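# Snap a jar lid on by pressing with a robot hand

## Task

A jar rests free on the table with its lid sitting loose on top. Push the lid down hard enough that it clicks onto the jar around its whole edge and sits level on the rim; if one side clicks first, push on the side still raised. Never let the wrist camera or its bracket (on the little-finger side, near the heel of the palm) be what presses the lid, or the task fails. At the end the jar must stand upright on the table, neither jar nor lid may still be moving, the result must hold without the robot touching it, and the hand must release and withdraw.

## Robot and tools

Robot: one arm with six joints carrying a right-handed five-finger hand. A wrist force-torque sensor sits in the tool flange. Three cameras give 672x504 images, always in this order: cam_high, cam_low, cam_wrist.

Frames. The scene frame has its origin on the table top below the arm base, +z up, +y to the left when facing along +x. Result poses (end_effector_position in metres, end_effector_quat_wxyz) and velocities (m/s, rad/s) use this frame. The hand point is a spot 0.05 m in front of the palm, where index pad and thumb tip meet in a pinch. Its own axes: +z along straightened fingers (fingertips 0.06 to 0.07 m past it), +y out of the palm, +x across the palm toward the little finger. Sideways the hand extends 0.08 m on the little-finger side, and 0.02 m (thumb turned in front) up to 0.09 m on the thumb side. A rigid bracket with the wrist camera projects on the little-finger side: 0.03 m beyond the point along +y and 0.11 m across the palm. It must never be the part pressing the lid, so press with palm or fingertips and keep that side away from the jar.

A row: 14 numbers, each in [-1, 1], for the single arm: dx, dy, dz, rx, ry, rz, thumb_turn, thumb_bend, index, middle, ring, little, force_limit, speed. The first six are an offset (not a pose) in the hand point's own axes, measured from the hand point's pose at the start of the action (for a call's first action, the last pose reported in the scene). 1.0 equals 0.6 m of translation or 180 degrees; rx, ry, rz form one rotation vector. Every row of an action is measured from that same start, not from the row before. The six motor numbers are absolute targets: -1 open (thumb beside palm, thumb straight, fingers straight), +1 closed (thumb opposite fingers, fully bent, fingers curled into palm). A pinch is roughly thumb_turn +0.57, thumb_bend +0.75, index +0.22. force_limit maps -1..+1 to about 0..10 N at the fingertip (0..15 N for the two thumb motors) and only stops closing motion. speed maps -1..+1 from nearly still to full speed (0.6 s for full travel).

execute_actions(actions): a list of actions; each action is up to 15 rows, one per 1/30 s step, and a short table repeats its final row to fill 15 steps. An empty list just returns state and images. Each step the commanded pose is clipped to within 100 mm and 16 degrees of the measured pose, so big offsets need several actions; motion lags commands by about 0.17 s.

move(target, speed, stop_force, blocking): target is one row as above, offset from the pose in the latest result showing one. The hand point follows a straight path to it, lasting 0.5 to 10 s. speed is in m/s, 0.002 to 0.5 (default 0.25); rotation is capped at twice that in rad/s. The path ignores obstacles, and the arm is stiff, so aiming even slightly into a firm surface can trigger a fault. stop_force (N, 9 to 40, not available in the first 0.2 s) ends the path once the wrist senses that much extra resistance along the target direction for two steps; the hand then backs off two steps and holds. With it and a very low speed you can aim well beyond the contact, which suits a firm downward press on the lid. The actual press may briefly exceed stop_force, and fast touches can still fault. Do not rely on it when the move also rotates, and omit it when pulling away from something you press on. blocking=false returns after 0.5 s while the arm keeps moving (not allowed with stop_force); then use wait or stop before new commands. The result adds a move: line: done, contact, off_target, moving, held or fault, plus limits (paced = pose clipped; held = some steps blocked) and distance from target.

wait(seconds): 0 to 10, lets time pass holding the last command. stop(): brakes a running move. zoom_image(camera, region): camera is cam_high, cam_low or cam_wrist; region [x0, y0, x1, y1] in pixels, at most 504x504. show_instructions(): shows the reference image pages. finished_scene(scene): the integer number of the current scene; ends it irreversibly and reports success.

Results: pose and velocity, Hand target (what the controller drives toward), Wrist force and Wrist torque [x y z] in the hand's axes (pressing on a surface reads as force pointing back into the arm; offset up to about 4 N, noise up to 2.4 N, saturation near 50 N; no reading at start is normal). hand_measured, hand_stopped_by (moving, target, force, stalled, fault) and hand_load_n list the six motors in row order. A pose unreachable line means the clearance check altered or blocked the command.

Hazards: a joint torque over its limit (26.6 N m on the wrist joints, 142 on the others) or 150 N of outside force causes a 10 s stop that drops the rest of the call. Holding loads heats motors; MOTOR HOT appears at 70 C and at 85 C the brakes engage until cool. Objects can get occasional small nudges. Avoid slamming, knocking the jar over or off the table, and pressing with the bracket. Approach slowly, press straight down, check the lid is level on all sides, then lift clear before ending the scene.

Each tool is called after ">>>" by a JSON object that holds its "method" and its "body", one argument or row to a line.

Reference images:

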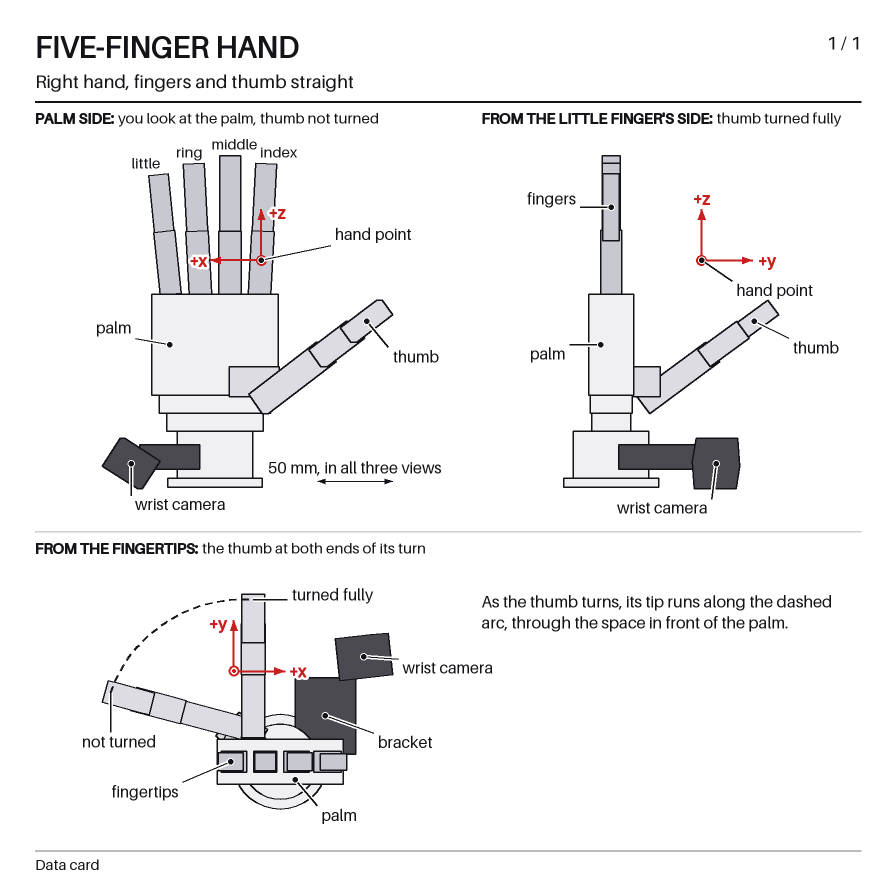

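## Session

>>> {"method": "execute_actions", "body": {
  "actions": []
}}

Scene clock: 0.00 s.
end_effector_position=(+0.4927, +0.1546, +0.2064) hand_measured=(-1.000, -1.000, -1.000, -1.000, -1.000, -1.000) hand_load_n=(+0.0, +0.0, +0.0, +0.0, +0.0, +0.0) hand_stopped_by=(target, target, target, target, target, target) hand_force_limit=0.00 hand_speed=-0.80 end_effector_quat_wxyz=(-0.166, +0.825, -0.539, +0.041) end_effector_velocity=(-0.000, +0.000, +0.000) end_effector_angular_velocity=(+0.001, +0.001, +0.001)
Joint positions: [-0.106 -1.004  1.463  0.865  1.316 -3.61 ]
Joint velocities: [ 0.    -0.     0.     0.001 -0.001 -0.   ]
Motor temperatures (°C, as the motors report them): [24 22 25 28 30 29]
Wrist force (N, on the end effector, along its own x y z axes, offset not removed): no reading
Wrist torque (N m, same axes, about the end effector's origin, offset not removed): no reading
Hand target: +0.493, +0.155, +0.206; -0.166, +0.825, -0.539, +0.041

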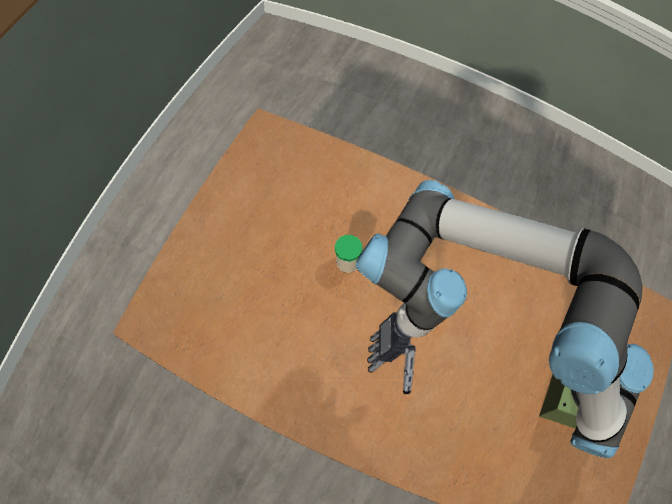

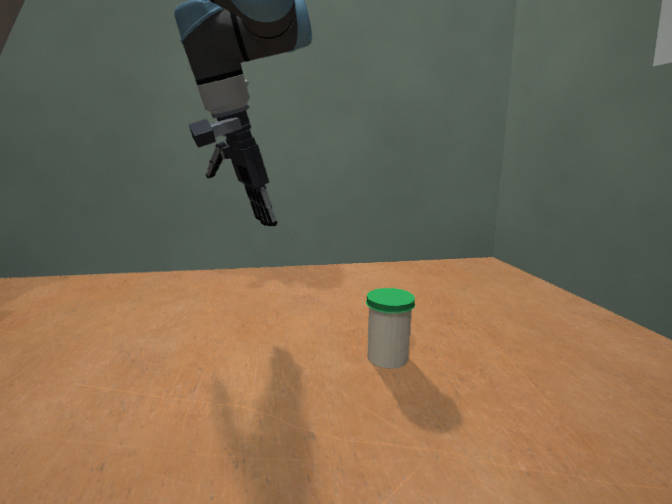

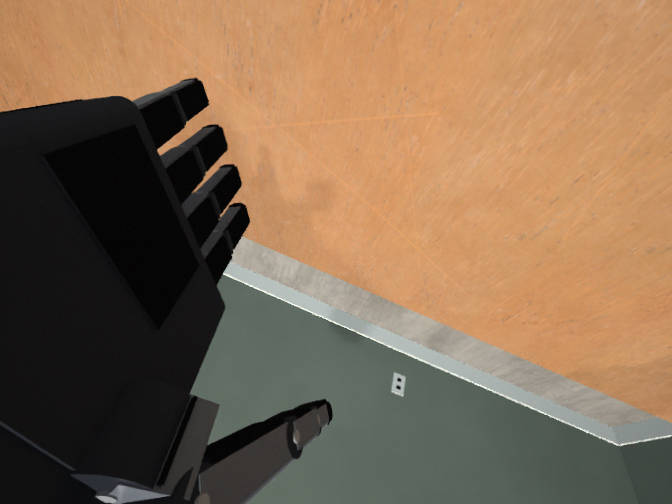

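>>> {"method": "move", "body": {
  "target": [0.388,-0.084,-0.095,-0.1028,0.0359,0,-1,-1,1,1,1,1,0.5,0.5],
  "speed": 0.25
}}

Scene clock: 6.27 s.
end_effector_position=(+0.6191, -0.0503, +0.2497) hand_measured=(-1.000, -1.000, +1.000, +1.000, +1.000, +1.000) hand_load_n=(+0.0, +0.0, +0.0, +0.0, +0.0, +0.0) hand_stopped_by=(target, target, target, target, target, target) hand_force_limit=0.50 hand_speed=0.50 end_effector_quat_wxyz=(-0.002, +0.837, -0.547, +0.001) end_effector_velocity=(+0.003, -0.001, +0.001) end_effector_angular_velocity=(-0.001, +0.014, -0.000)
Joint positions: [-0.295 -0.471  0.438  1.59   1.565 -3.83 ]
Joint velocities: [ 0.001  0.034 -0.063  0.042  0.004  0.001]
Motor temperatures (°C, as the motors report them): [24 22 25 28 30 29]
Wrist force (N, on the end effector, along its own x y z axes, offset not removed): [0.9 1.2 -0.3]
Wrist torque (N m, same axes, about the end effector's origin, offset not removed): [0.18 -0.10 0.12]
Hand target: +0.619, -0.050, +0.250; -0.001, +0.837, -0.547, +0.001
Off the commanded pose: 0.001 m, 0 deg.
move: done

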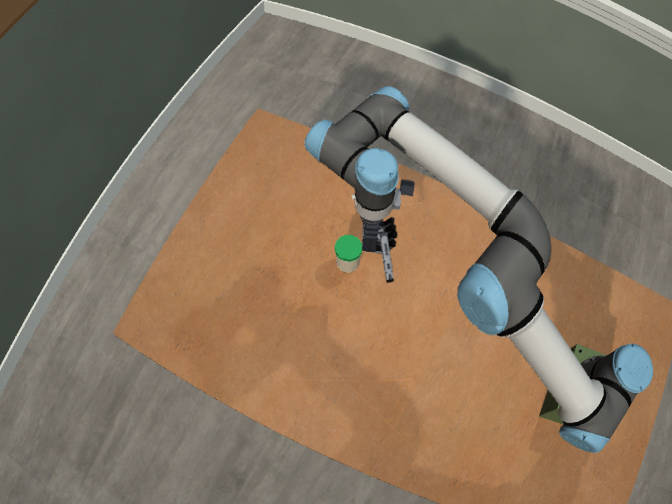

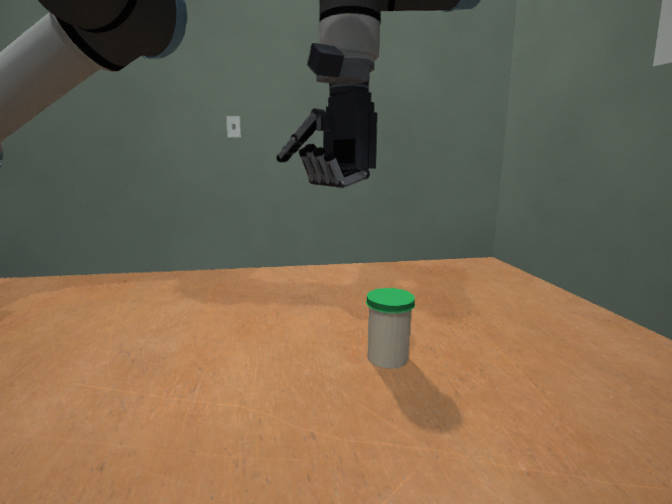

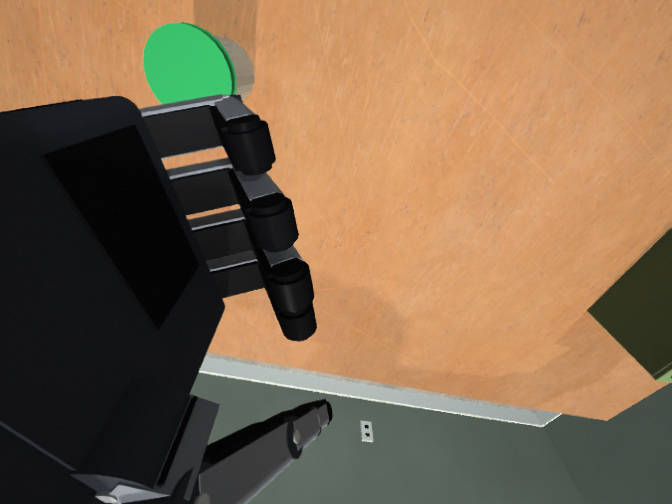

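>>> {"method": "zoom_image", "body": {
  "camera": "cam_low",
  "region": [250, 30, 450, 380]
}}

>>> {"method": "zoom_image", "body": {
  "camera": "cam_high",
  "region": [290, 140, 450, 300]
}}

Region (250, 30, 450, 380) of cam_low's 672x504 image, scaled by 1.440, with more detail than that image has; it fills the left 288 columns of this view, and the rest is white.

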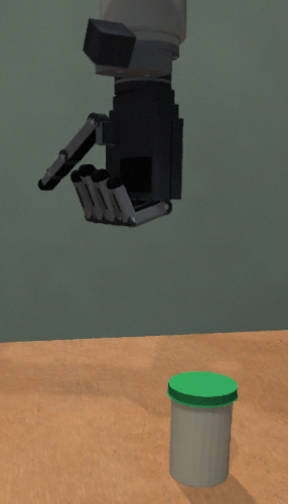

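Region (290, 140, 450, 300) of cam_high's 672x504 image, scaled by 3.150, with more detail than that image has.

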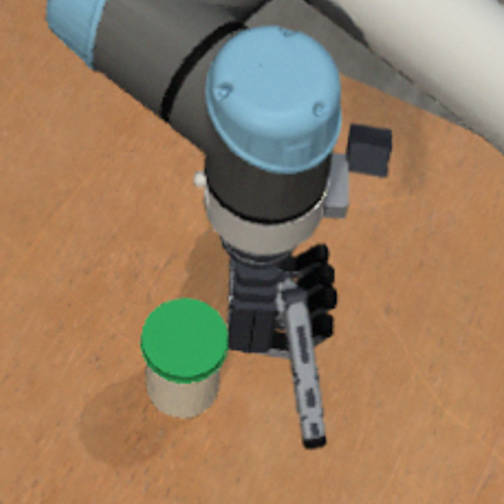

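>>> {"method": "move", "body": {
  "target": [0.107,-0.228,0.167,0.3783,0.1085,0.1549,-1,-1,1,1,1,1,0.5,0.5],
  "speed": 0.35
}}

Scene clock: 21.57 s.
end_effector_position=(+0.7704, -0.0538, +0.1507) hand_measured=(-1.000, -1.000, +1.000, +1.000, +1.000, +1.000) hand_load_n=(+0.0, +0.0, +0.0, +0.0, +0.0, +0.0) hand_stopped_by=(target, target, target, target, target, target) hand_force_limit=0.50 hand_speed=0.50 end_effector_quat_wxyz=(+0.377, -0.534, +0.620, -0.434) end_effector_velocity=(+0.001, +0.000, -0.001) end_effector_angular_velocity=(+0.000, -0.014, -0.004)
Joint positions: [-0.359 -0.9    1.57  -0.328  1.385 -3.201]
Joint velocities: [ 0.002  0.002  0.009 -0.025  0.004  0.007]
Motor temperatures (°C, as the motors report them): [24 22 25 28 30 29]
Wrist force (N, on the end effector, along its own x y z axes, offset not removed): [-0.2 -1.5 -0.5]
Wrist torque (N m, same axes, about the end effector's origin, offset not removed): [-0.19 -0.08 -0.14]
Hand target: +0.771, -0.054, +0.151; +0.377, -0.534, +0.620, -0.434
Off the commanded pose: 0.001 m, 0 deg.
move: done

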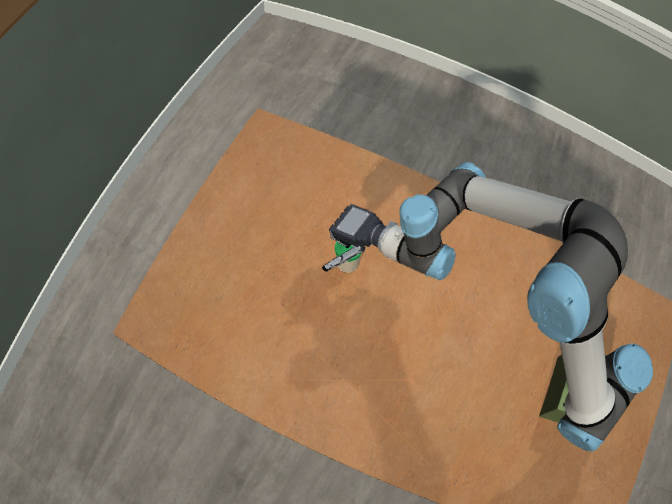

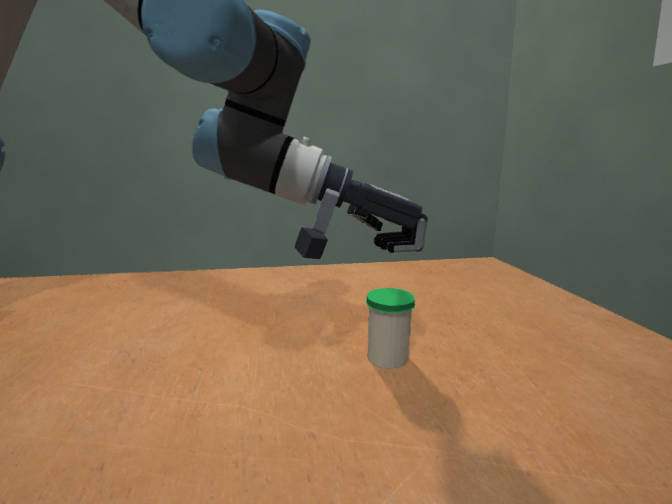

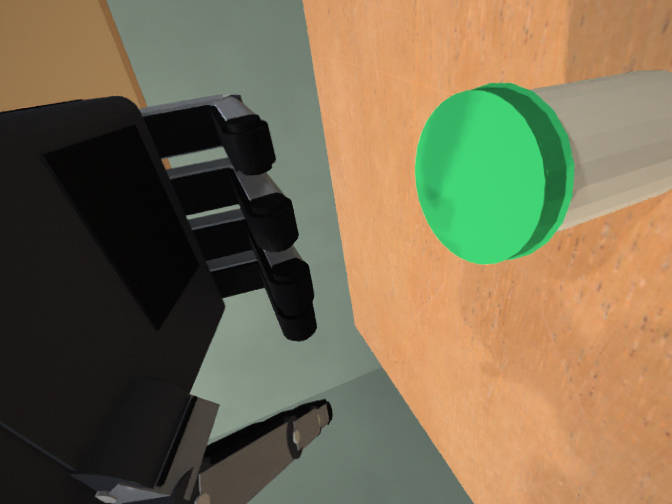

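>>> {"method": "zoom_image", "body": {
  "camera": "cam_low",
  "region": [280, 170, 460, 330]
}}

>>> {"method": "zoom_image", "body": {
  "camera": "cam_high",
  "region": [300, 190, 420, 290]
}}

Region (280, 170, 460, 330) of cam_low's 672x504 image, scaled by 2.800, with more detail than that image has.

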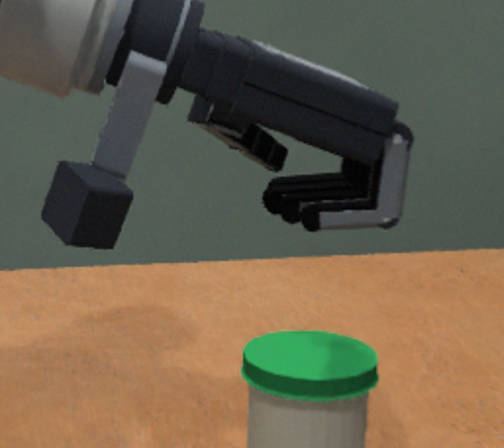

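Region (300, 190, 420, 290) of cam_high's 672x504 image, scaled by 4.200, with more detail than that image has.

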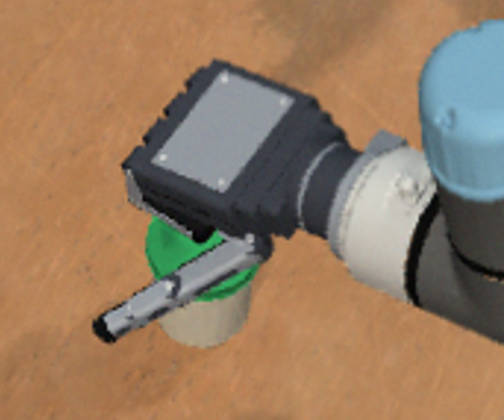

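>>> {"method": "move", "body": {
  "target": [0,0.0852,0.0097,0,0,0,-1,-1,1,1,1,1,0.5,0.5],
  "speed": 0.12
}}

>>> {"method": "zoom_image", "body": {
  "camera": "cam_low",
  "region": [300, 220, 460, 340]
}}

Scene clock: 24.30 s.
end_effector_position=(+0.7587, -0.0520, +0.1010) hand_measured=(-1.000, -1.000, +1.000, +1.000, +1.000, +1.000) hand_load_n=(+0.0, +0.0, +0.0, +0.0, +0.0, +0.0) hand_stopped_by=(target, target, target, target, target, target) hand_force_limit=0.50 hand_speed=0.50 end_effector_quat_wxyz=(+0.377, -0.534, +0.620, -0.434) end_effector_velocity=(-0.001, -0.000, -0.003) end_effector_angular_velocity=(-0.001, +0.001, -0.001)
Joint positions: [-0.363 -0.842  1.629 -0.444  1.382 -3.202]
Joint velocities: [-0.     0.004  0.003 -0.006  0.001 -0.001]
Motor temperatures (°C, as the motors report them): [24 22 25 28 30 29]
Wrist force (N, on the end effector, along its own x y z axes, offset not removed): [-0.5 0.5 -0.6]
Wrist torque (N m, same axes, about the end effector's origin, offset not removed): [0.05 -0.03 -0.10]
Hand target: +0.759, -0.052, +0.101; +0.377, -0.534, +0.620, -0.434
Off the commanded pose: 0.000 m, 0 deg.
move: done

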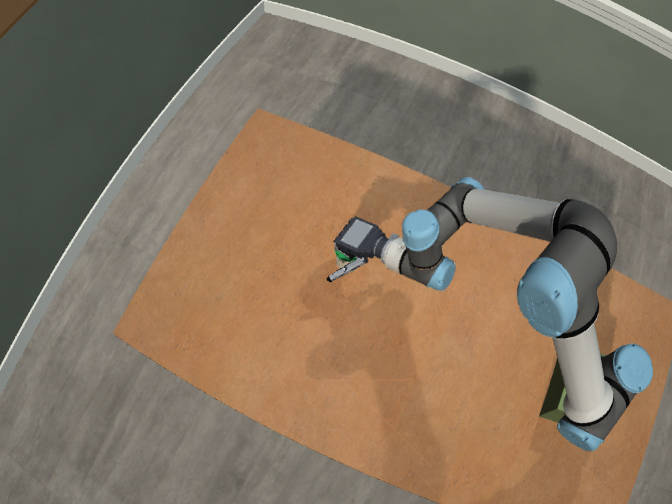

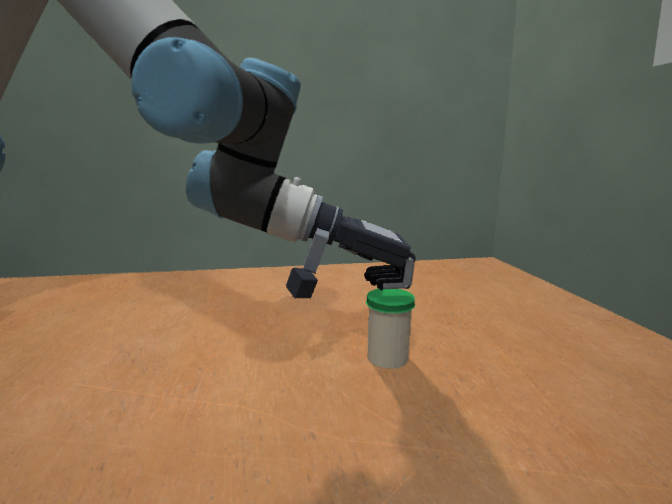

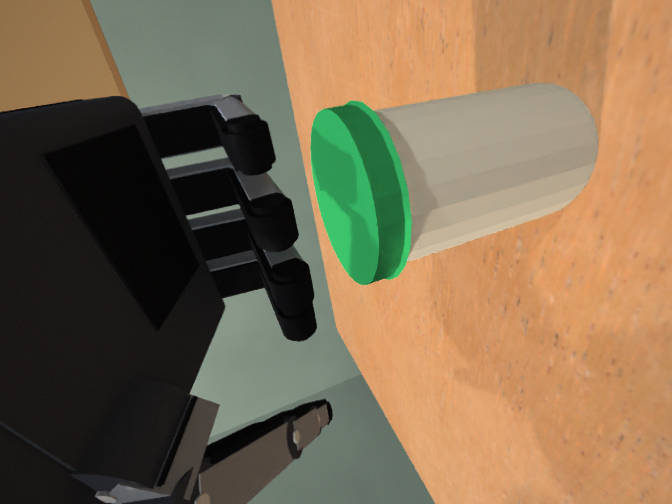

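Region (300, 220, 460, 340) of cam_low's 672x504 image, scaled by 3.150, with more detail than that image has; it fills the top 378 rows of this view, and the rest is white.

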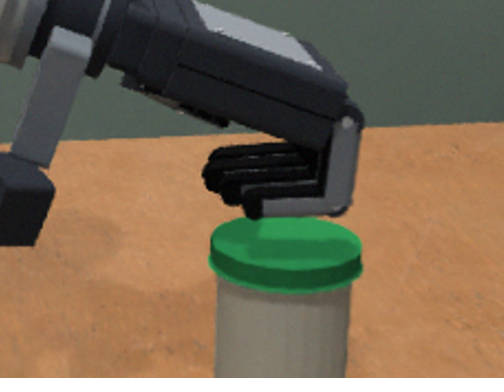

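>>> {"method": "move", "body": {
  "target": [0,0.0188,0.0068,0,0,0,-1,-1,1,1,1,1,0.5,0.5],
  "speed": 0.03,
  "stop_force": 10
}}

>>> {"method": "zoom_image", "body": {
  "camera": "cam_low",
  "region": [340, 250, 440, 325]
}}

Scene clock: 26.23 s.
end_effector_position=(+0.7586, -0.0520, +0.0893) hand_measured=(-1.000, -1.000, +1.000, +1.000, +1.000, +1.000) hand_load_n=(+0.0, +0.0, +0.0, +0.0, +0.0, +0.0) hand_stopped_by=(target, target, target, target, target, target) hand_force_limit=0.50 hand_speed=0.50 end_effector_quat_wxyz=(+0.377, -0.534, +0.620, -0.434) end_effector_velocity=(-0.000, -0.001, -0.003) end_effector_angular_velocity=(+0.001, +0.000, -0.002)
Joint positions: [-0.363 -0.822  1.631 -0.466  1.382 -3.202]
Joint velocities: [-0.001  0.004  0.001 -0.004  0.     0.001]
Motor temperatures (°C, as the motors report them): [24 22 25 28 30 29]
Wrist force (N, on the end effector, along its own x y z axes, offset not removed): [1.0 -0.3 -0.4]
Wrist torque (N m, same axes, about the end effector's origin, offset not removed): [0.01 -0.20 0.06]
Hand target: +0.759, -0.052, +0.089; +0.377, -0.534, +0.620, -0.434
Off the commanded pose: 0.000 m, 0 deg.
move: done

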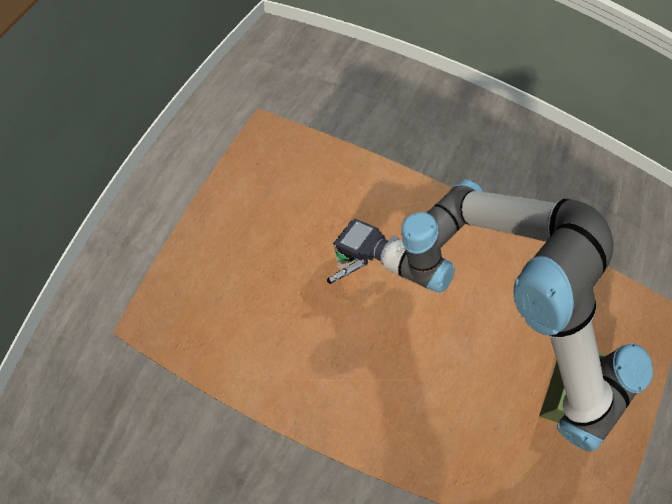

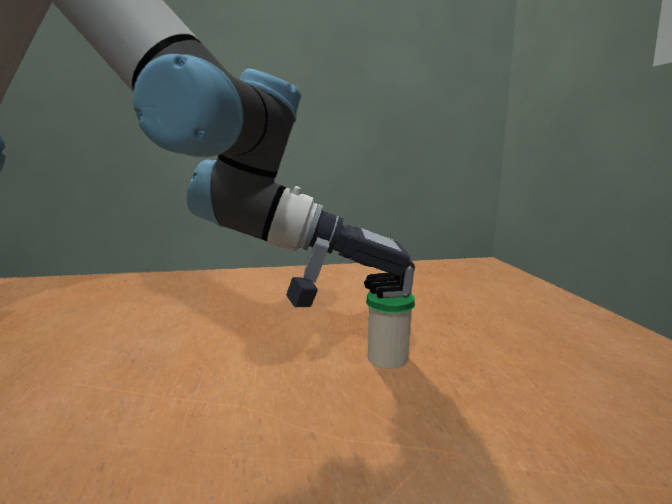

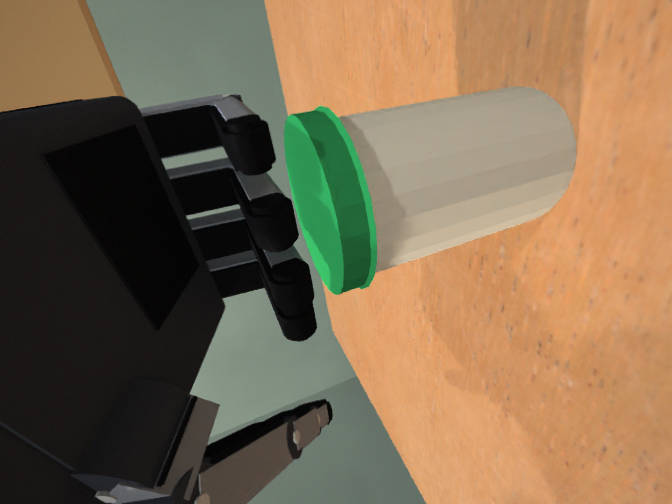

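Region (340, 250, 440, 325) of cam_low's 672x504 image, scaled by 5.040, with more detail than that image has; it fills the top 378 rows of this view, and the rest is white.

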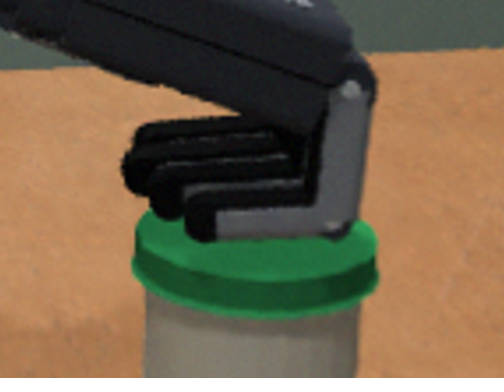

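>>> {"method": "move", "body": {
  "target": [0,0.0313,0.0114,0,0,0,-1,-1,1,1,1,1,0.5,0.5],
  "speed": 0.005,
  "stop_force": 40
}}

>>> {"method": "zoom_image", "body": {
  "camera": "cam_low",
  "region": [340, 250, 440, 325]
}}

Scene clock: 30.40 s.
end_effector_position=(+0.7588, -0.0520, +0.0743) hand_measured=(-1.000, -1.000, +1.000, +1.002, +1.000, +1.000) hand_load_n=(+0.0, +0.0, -8.0, -8.5, -9.0, -4.5) hand_stopped_by=(target, target, target, target, target, target) hand_force_limit=0.50 hand_speed=0.50 end_effector_quat_wxyz=(+0.377, -0.534, +0.620, -0.434) end_effector_velocity=(-0.001, -0.001, +0.001) end_effector_angular_velocity=(+0.002, +0.002, -0.002)
Joint positions: [-0.362 -0.796  1.633 -0.494  1.382 -3.202]
Joint velocities: [-0.001 -0.002  0.     0.004  0.     0.001]
Motor temperatures (°C, as the motors report them): [24 22 25 28 30 29]
Wrist force (N, on the end effector, along its own x y z axes, offset not removed): [-2.7 -45.7 -17.9]
Wrist torque (N m, same axes, about the end effector's origin, offset not removed): [-1.21 0.49 -1.32]
Hand target: +0.759, -0.052, +0.075; +0.377, -0.534, +0.620, -0.434
Off the commanded pose: 0.005 m, 0 deg.
move: contact

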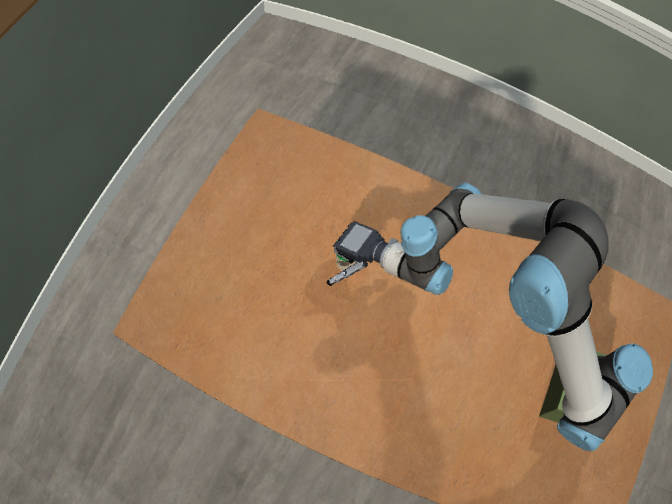

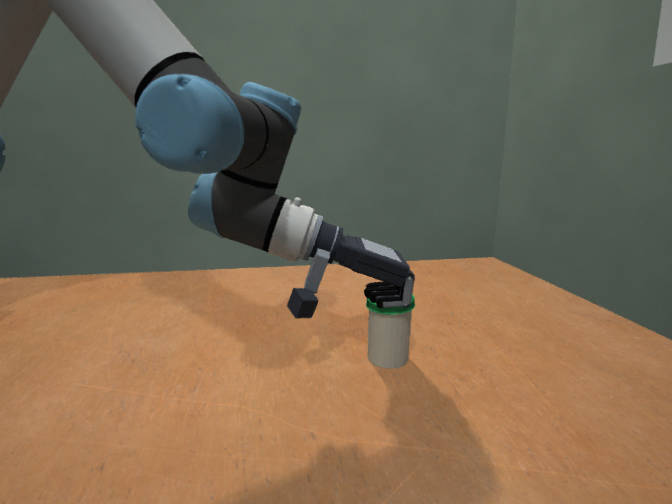

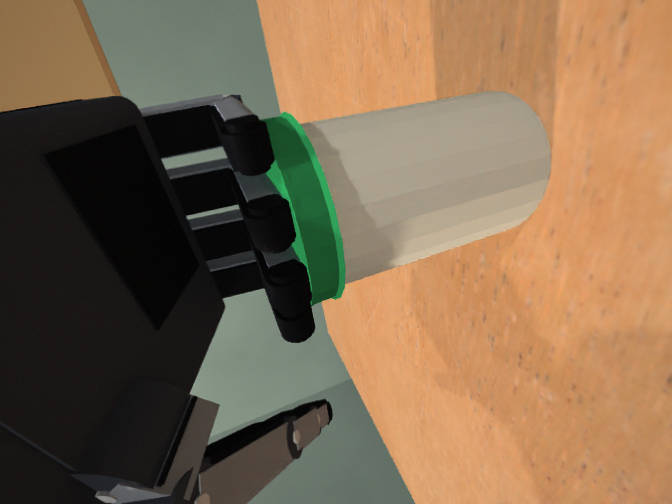

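Region (340, 250, 440, 325) of cam_low's 672x504 image, scaled by 5.040, with more detail than that image has; it fills the top 378 rows of this view, and the rest is white.

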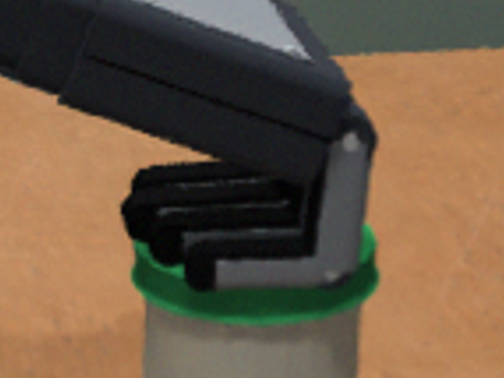

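>>> {"method": "move", "body": {
  "target": [0,0.0016,0.0006,0,0,0,-1,-1,1,1,1,1,0.5,0.5],
  "speed": 0.003
}}

>>> {"method": "zoom_image", "body": {
  "camera": "cam_low",
  "region": [340, 250, 440, 325]
}}

Scene clock: 32.40 s.
end_effector_position=(+0.7588, -0.0520, +0.0736) hand_measured=(-1.000, -1.000, +1.002, +1.002, +1.002, +1.000) hand_load_n=(+0.0, +0.0, -11.0, -11.5, -11.5, -6.5) hand_stopped_by=(target, target, target, target, target, target) hand_force_limit=0.50 hand_speed=0.50 end_effector_quat_wxyz=(+0.377, -0.534, +0.620, -0.434) end_effector_velocity=(-0.000, +0.000, -0.001) end_effector_angular_velocity=(+0.000, +0.001, +0.002)
Joint positions: [-0.362 -0.795  1.633 -0.496  1.382 -3.202]
Joint velocities: [ 0.     0.002 -0.    -0.    -0.001 -0.001]
Motor temperatures (°C, as the motors report them): [24 22 25 28 30 29]
Wrist force (N, on the end effector, along its own x y z axes, offset not removed): [-5.8 -50.0 -26.9]
Wrist torque (N m, same axes, about the end effector's origin, offset not removed): [0.36 1.06 -1.50]
Hand target: +0.759, -0.052, +0.073; +0.377, -0.534, +0.620, -0.434
Off the commanded pose: 0.000 m, 0 deg.
move: done

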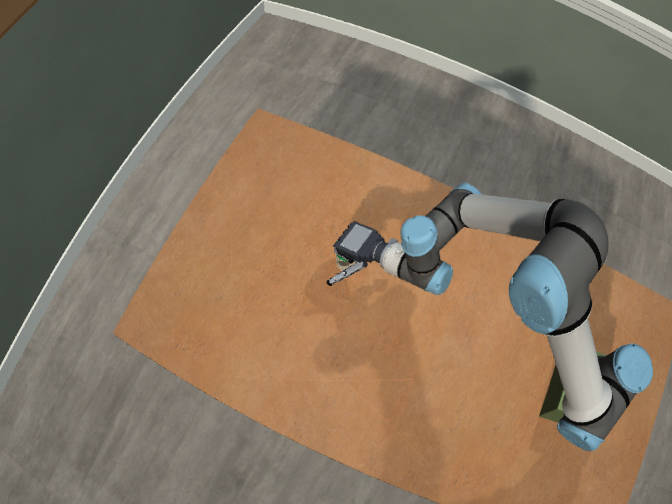

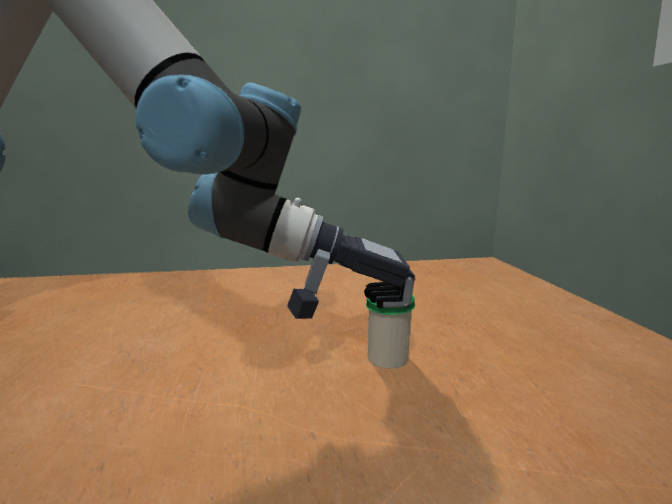

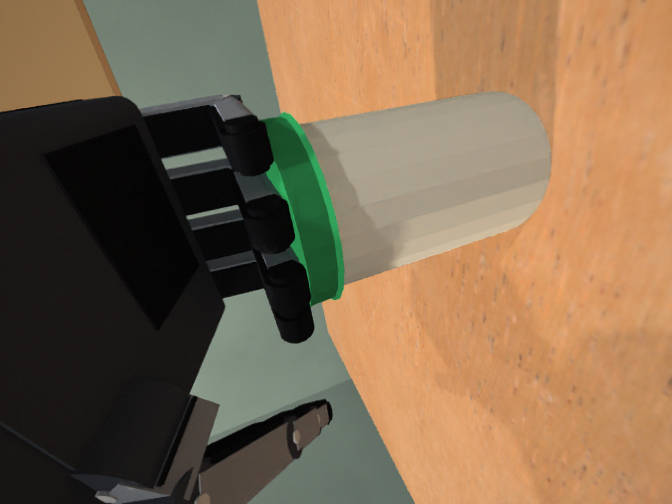

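Region (340, 250, 440, 325) of cam_low's 672x504 image, scaled by 5.040, with more detail than that image has; it fills the top 378 rows of this view, and the rest is white.

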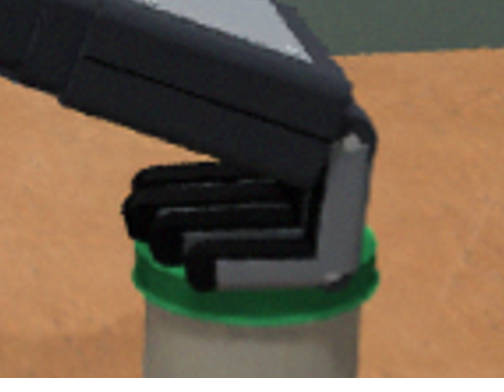

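>>> {"method": "move", "body": {
  "target": [0,0.0014,0.0005,0,0,0,-1,-1,1,1,1,1,0.5,0.5],
  "speed": 0.003
}}

>>> {"method": "zoom_image", "body": {
  "camera": "cam_low",
  "region": [340, 250, 440, 325]
}}

Scene clock: 33.87 s.
end_effector_position=(+0.7589, -0.0520, +0.0728) hand_measured=(-1.000, -1.000, +1.002, +1.002, +1.002, +1.000) hand_load_n=(+0.0, +0.0, -14.5, -17.5, -16.0, -8.5) hand_stopped_by=(target, target, target, target, target, target) hand_force_limit=0.50 hand_speed=0.50 end_effector_quat_wxyz=(+0.377, -0.534, +0.620, -0.434) end_effector_velocity=(+0.000, +0.000, -0.001) end_effector_angular_velocity=(-0.000, +0.000, -0.000)
Joint positions: [-0.362 -0.793  1.633 -0.497  1.382 -3.202]
Joint velocities: [ 0.     0.001 -0.    -0.001  0.001 -0.   ]
Motor temperatures (°C, as the motors report them): [24 22 25 28 30 29]
Wrist force (N, on the end effector, along its own x y z axes, offset not removed): [-1.0 -50.0 -26.0]
Wrist torque (N m, same axes, about the end effector's origin, offset not removed): [0.68 0.59 -1.20]
Hand target: +0.759, -0.052, +0.073; +0.377, -0.534, +0.620, -0.434
Off the commanded pose: 0.000 m, 0 deg.
move: done

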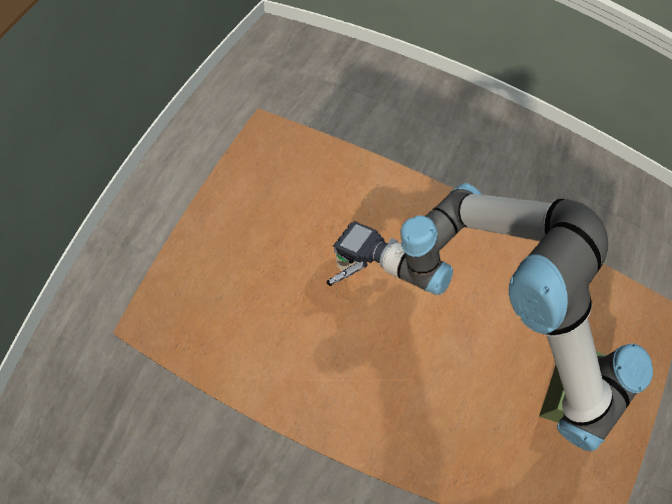

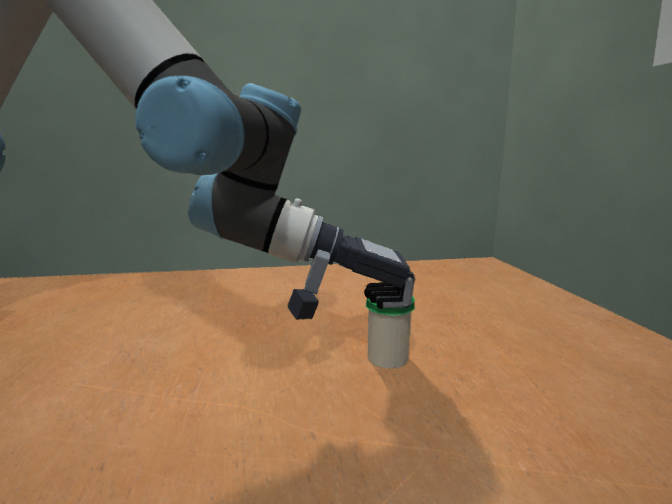

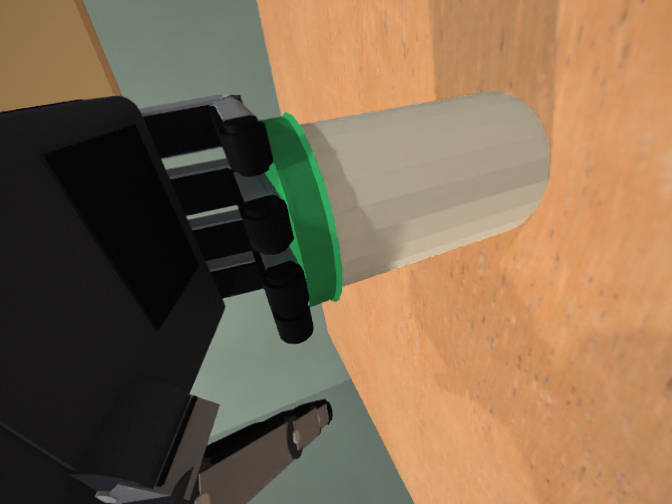

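Region (340, 250, 440, 325) of cam_low's 672x504 image, scaled by 5.040, with more detail than that image has; it fills the top 378 rows of this view, and the rest is white.

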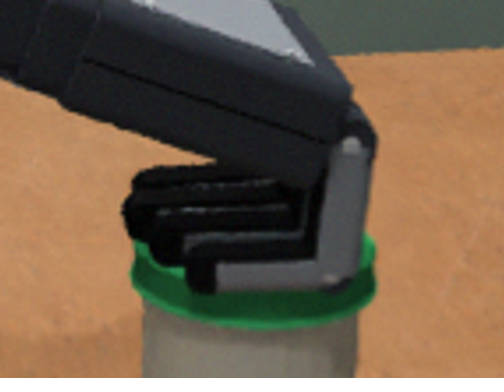

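>>> {"method": "move", "body": {
  "target": [0,-0.094,-0.034,0,0,0,-1,-1,1,1,1,1,0.5,0.5],
  "speed": 0.1
}}

>>> {"method": "zoom_image", "body": {
  "camera": "cam_low",
  "region": [340, 250, 440, 325]
}}

Scene clock: 35.67 s.
end_effector_position=(+0.7589, -0.0521, +0.1324) hand_measured=(-1.000, -1.000, +1.000, +1.000, +1.000, +1.000) hand_load_n=(+0.0, +0.0, +0.0, +0.0, +0.0, +0.0) hand_stopped_by=(target, target, target, target, target, target) hand_force_limit=0.50 hand_speed=0.50 end_effector_quat_wxyz=(+0.377, -0.534, +0.620, -0.434) end_effector_velocity=(-0.000, +0.000, +0.002) end_effector_angular_velocity=(-0.000, +0.001, +0.001)
Joint positions: [-0.363 -0.893  1.62  -0.384  1.382 -3.203]
Joint velocities: [ 0.    -0.004 -0.001  0.006 -0.    -0.001]
Motor temperatures (°C, as the motors report them): [24 22 25 28 30 29]
Wrist force (N, on the end effector, along its own x y z axes, offset not removed): [3.2 0.8 -0.6]
Wrist torque (N m, same axes, about the end effector's origin, offset not removed): [0.15 -0.54 0.16]
Hand target: +0.759, -0.052, +0.133; +0.377, -0.534, +0.620, -0.434
Off the commanded pose: 0.000 m, 0 deg.
move: done

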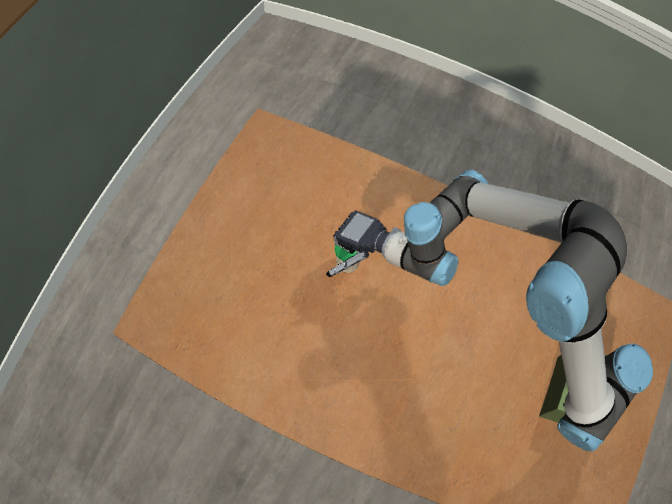

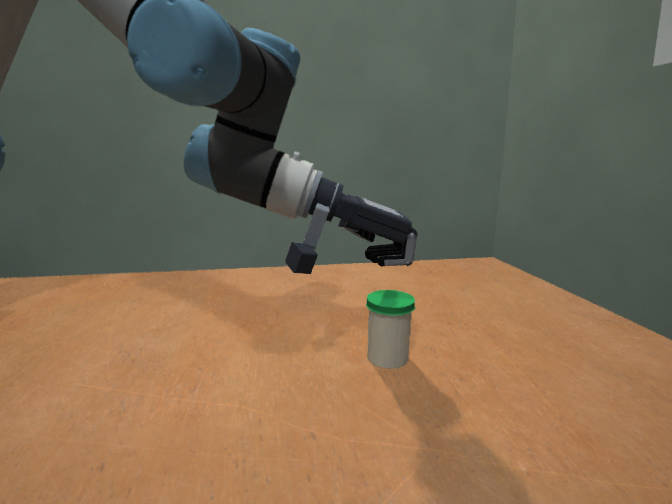

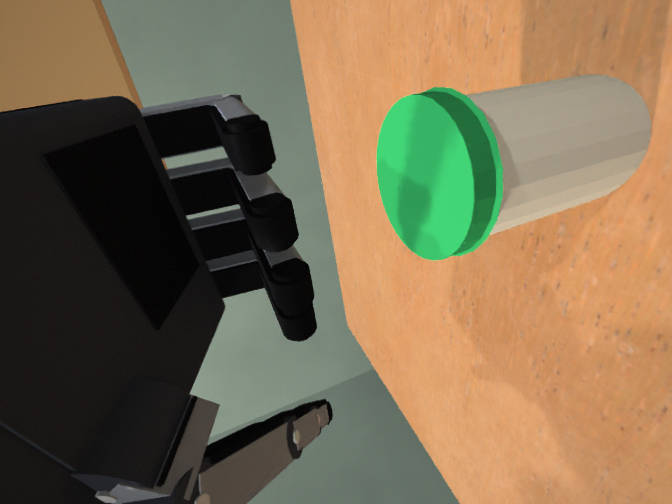

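Region (340, 250, 440, 325) of cam_low's 672x504 image, scaled by 5.040, with more detail than that image has; it fills the top 378 rows of this view, and the rest is white.

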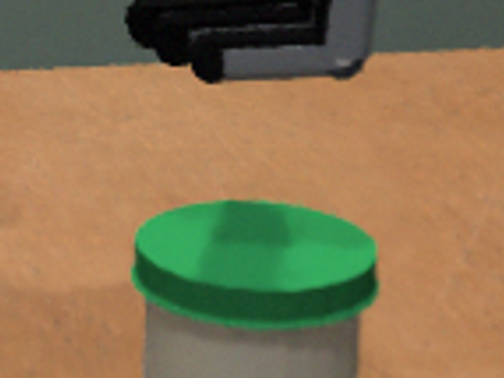

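>>> {"method": "move", "body": {
  "target": [-0.008,0.0973,-0.0267,-0.033,0,0,-1,-1,1,1,1,1,0.5,0.5],
  "speed": 0.08
}}

>>> {"method": "zoom_image", "body": {
  "camera": "cam_low",
  "region": [340, 250, 440, 325]
}}

Scene clock: 38.60 s.
end_effector_position=(+0.7252, -0.0423, +0.0832) hand_measured=(-1.000, -1.000, +1.000, +1.000, +1.000, +1.000) hand_load_n=(+0.0, +0.0, +0.0, +0.0, +0.0, +0.0) hand_stopped_by=(target, target, target, target, target, target) hand_force_limit=0.50 hand_speed=0.50 end_effector_quat_wxyz=(+0.349, -0.553, +0.641, -0.402) end_effector_velocity=(-0.001, -0.000, -0.002) end_effector_angular_velocity=(+0.000, +0.004, -0.001)
Joint positions: [-0.361 -0.857  1.662 -0.358  1.391 -3.221]
Joint velocities: [-0.     0.002  0.001  0.001  0.001 -0.001]
Motor temperatures (°C, as the motors report them): [24 22 25 28 30 29]
Wrist force (N, on the end effector, along its own x y z axes, offset not removed): [0.5 -0.3 0.0]
Wrist torque (N m, same axes, about the end effector's origin, offset not removed): [-0.10 -0.09 0.03]
Hand target: +0.725, -0.042, +0.083; +0.349, -0.553, +0.641, -0.401
Off the commanded pose: 0.000 m, 0 deg.
move: done

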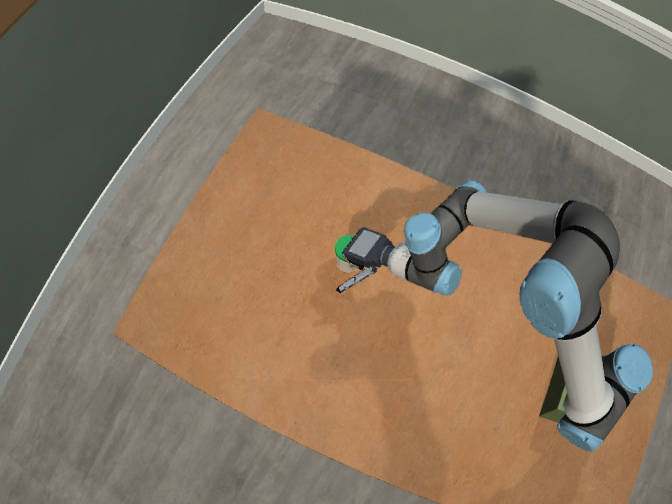

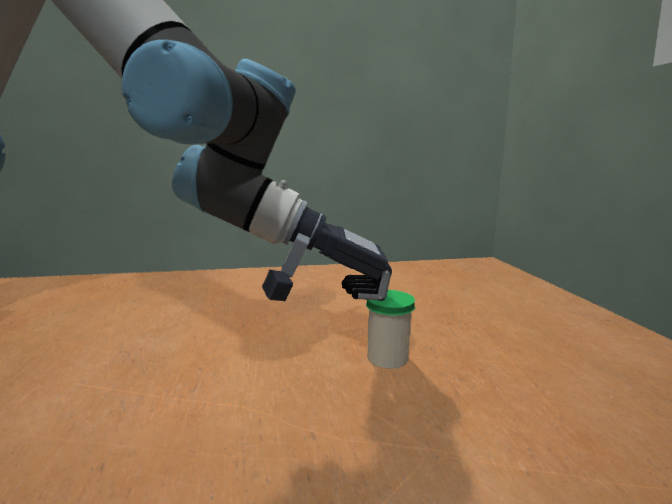

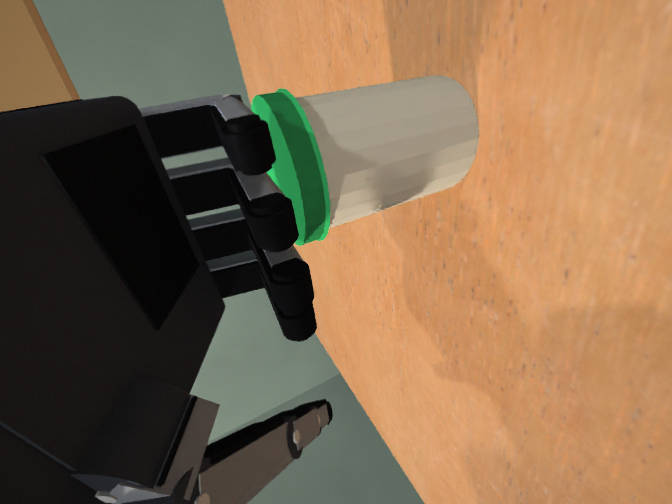

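Region (340, 250, 440, 325) of cam_low's 672x504 image, scaled by 5.040, with more detail than that image has; it fills the top 378 rows of this view, and the rest is white.

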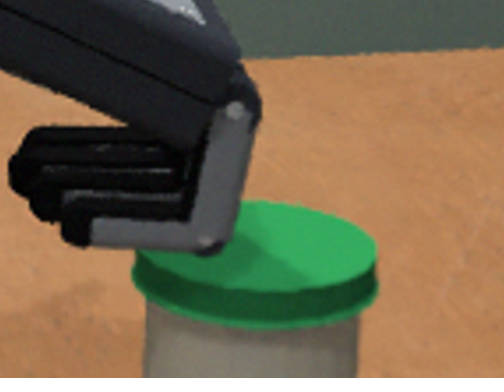

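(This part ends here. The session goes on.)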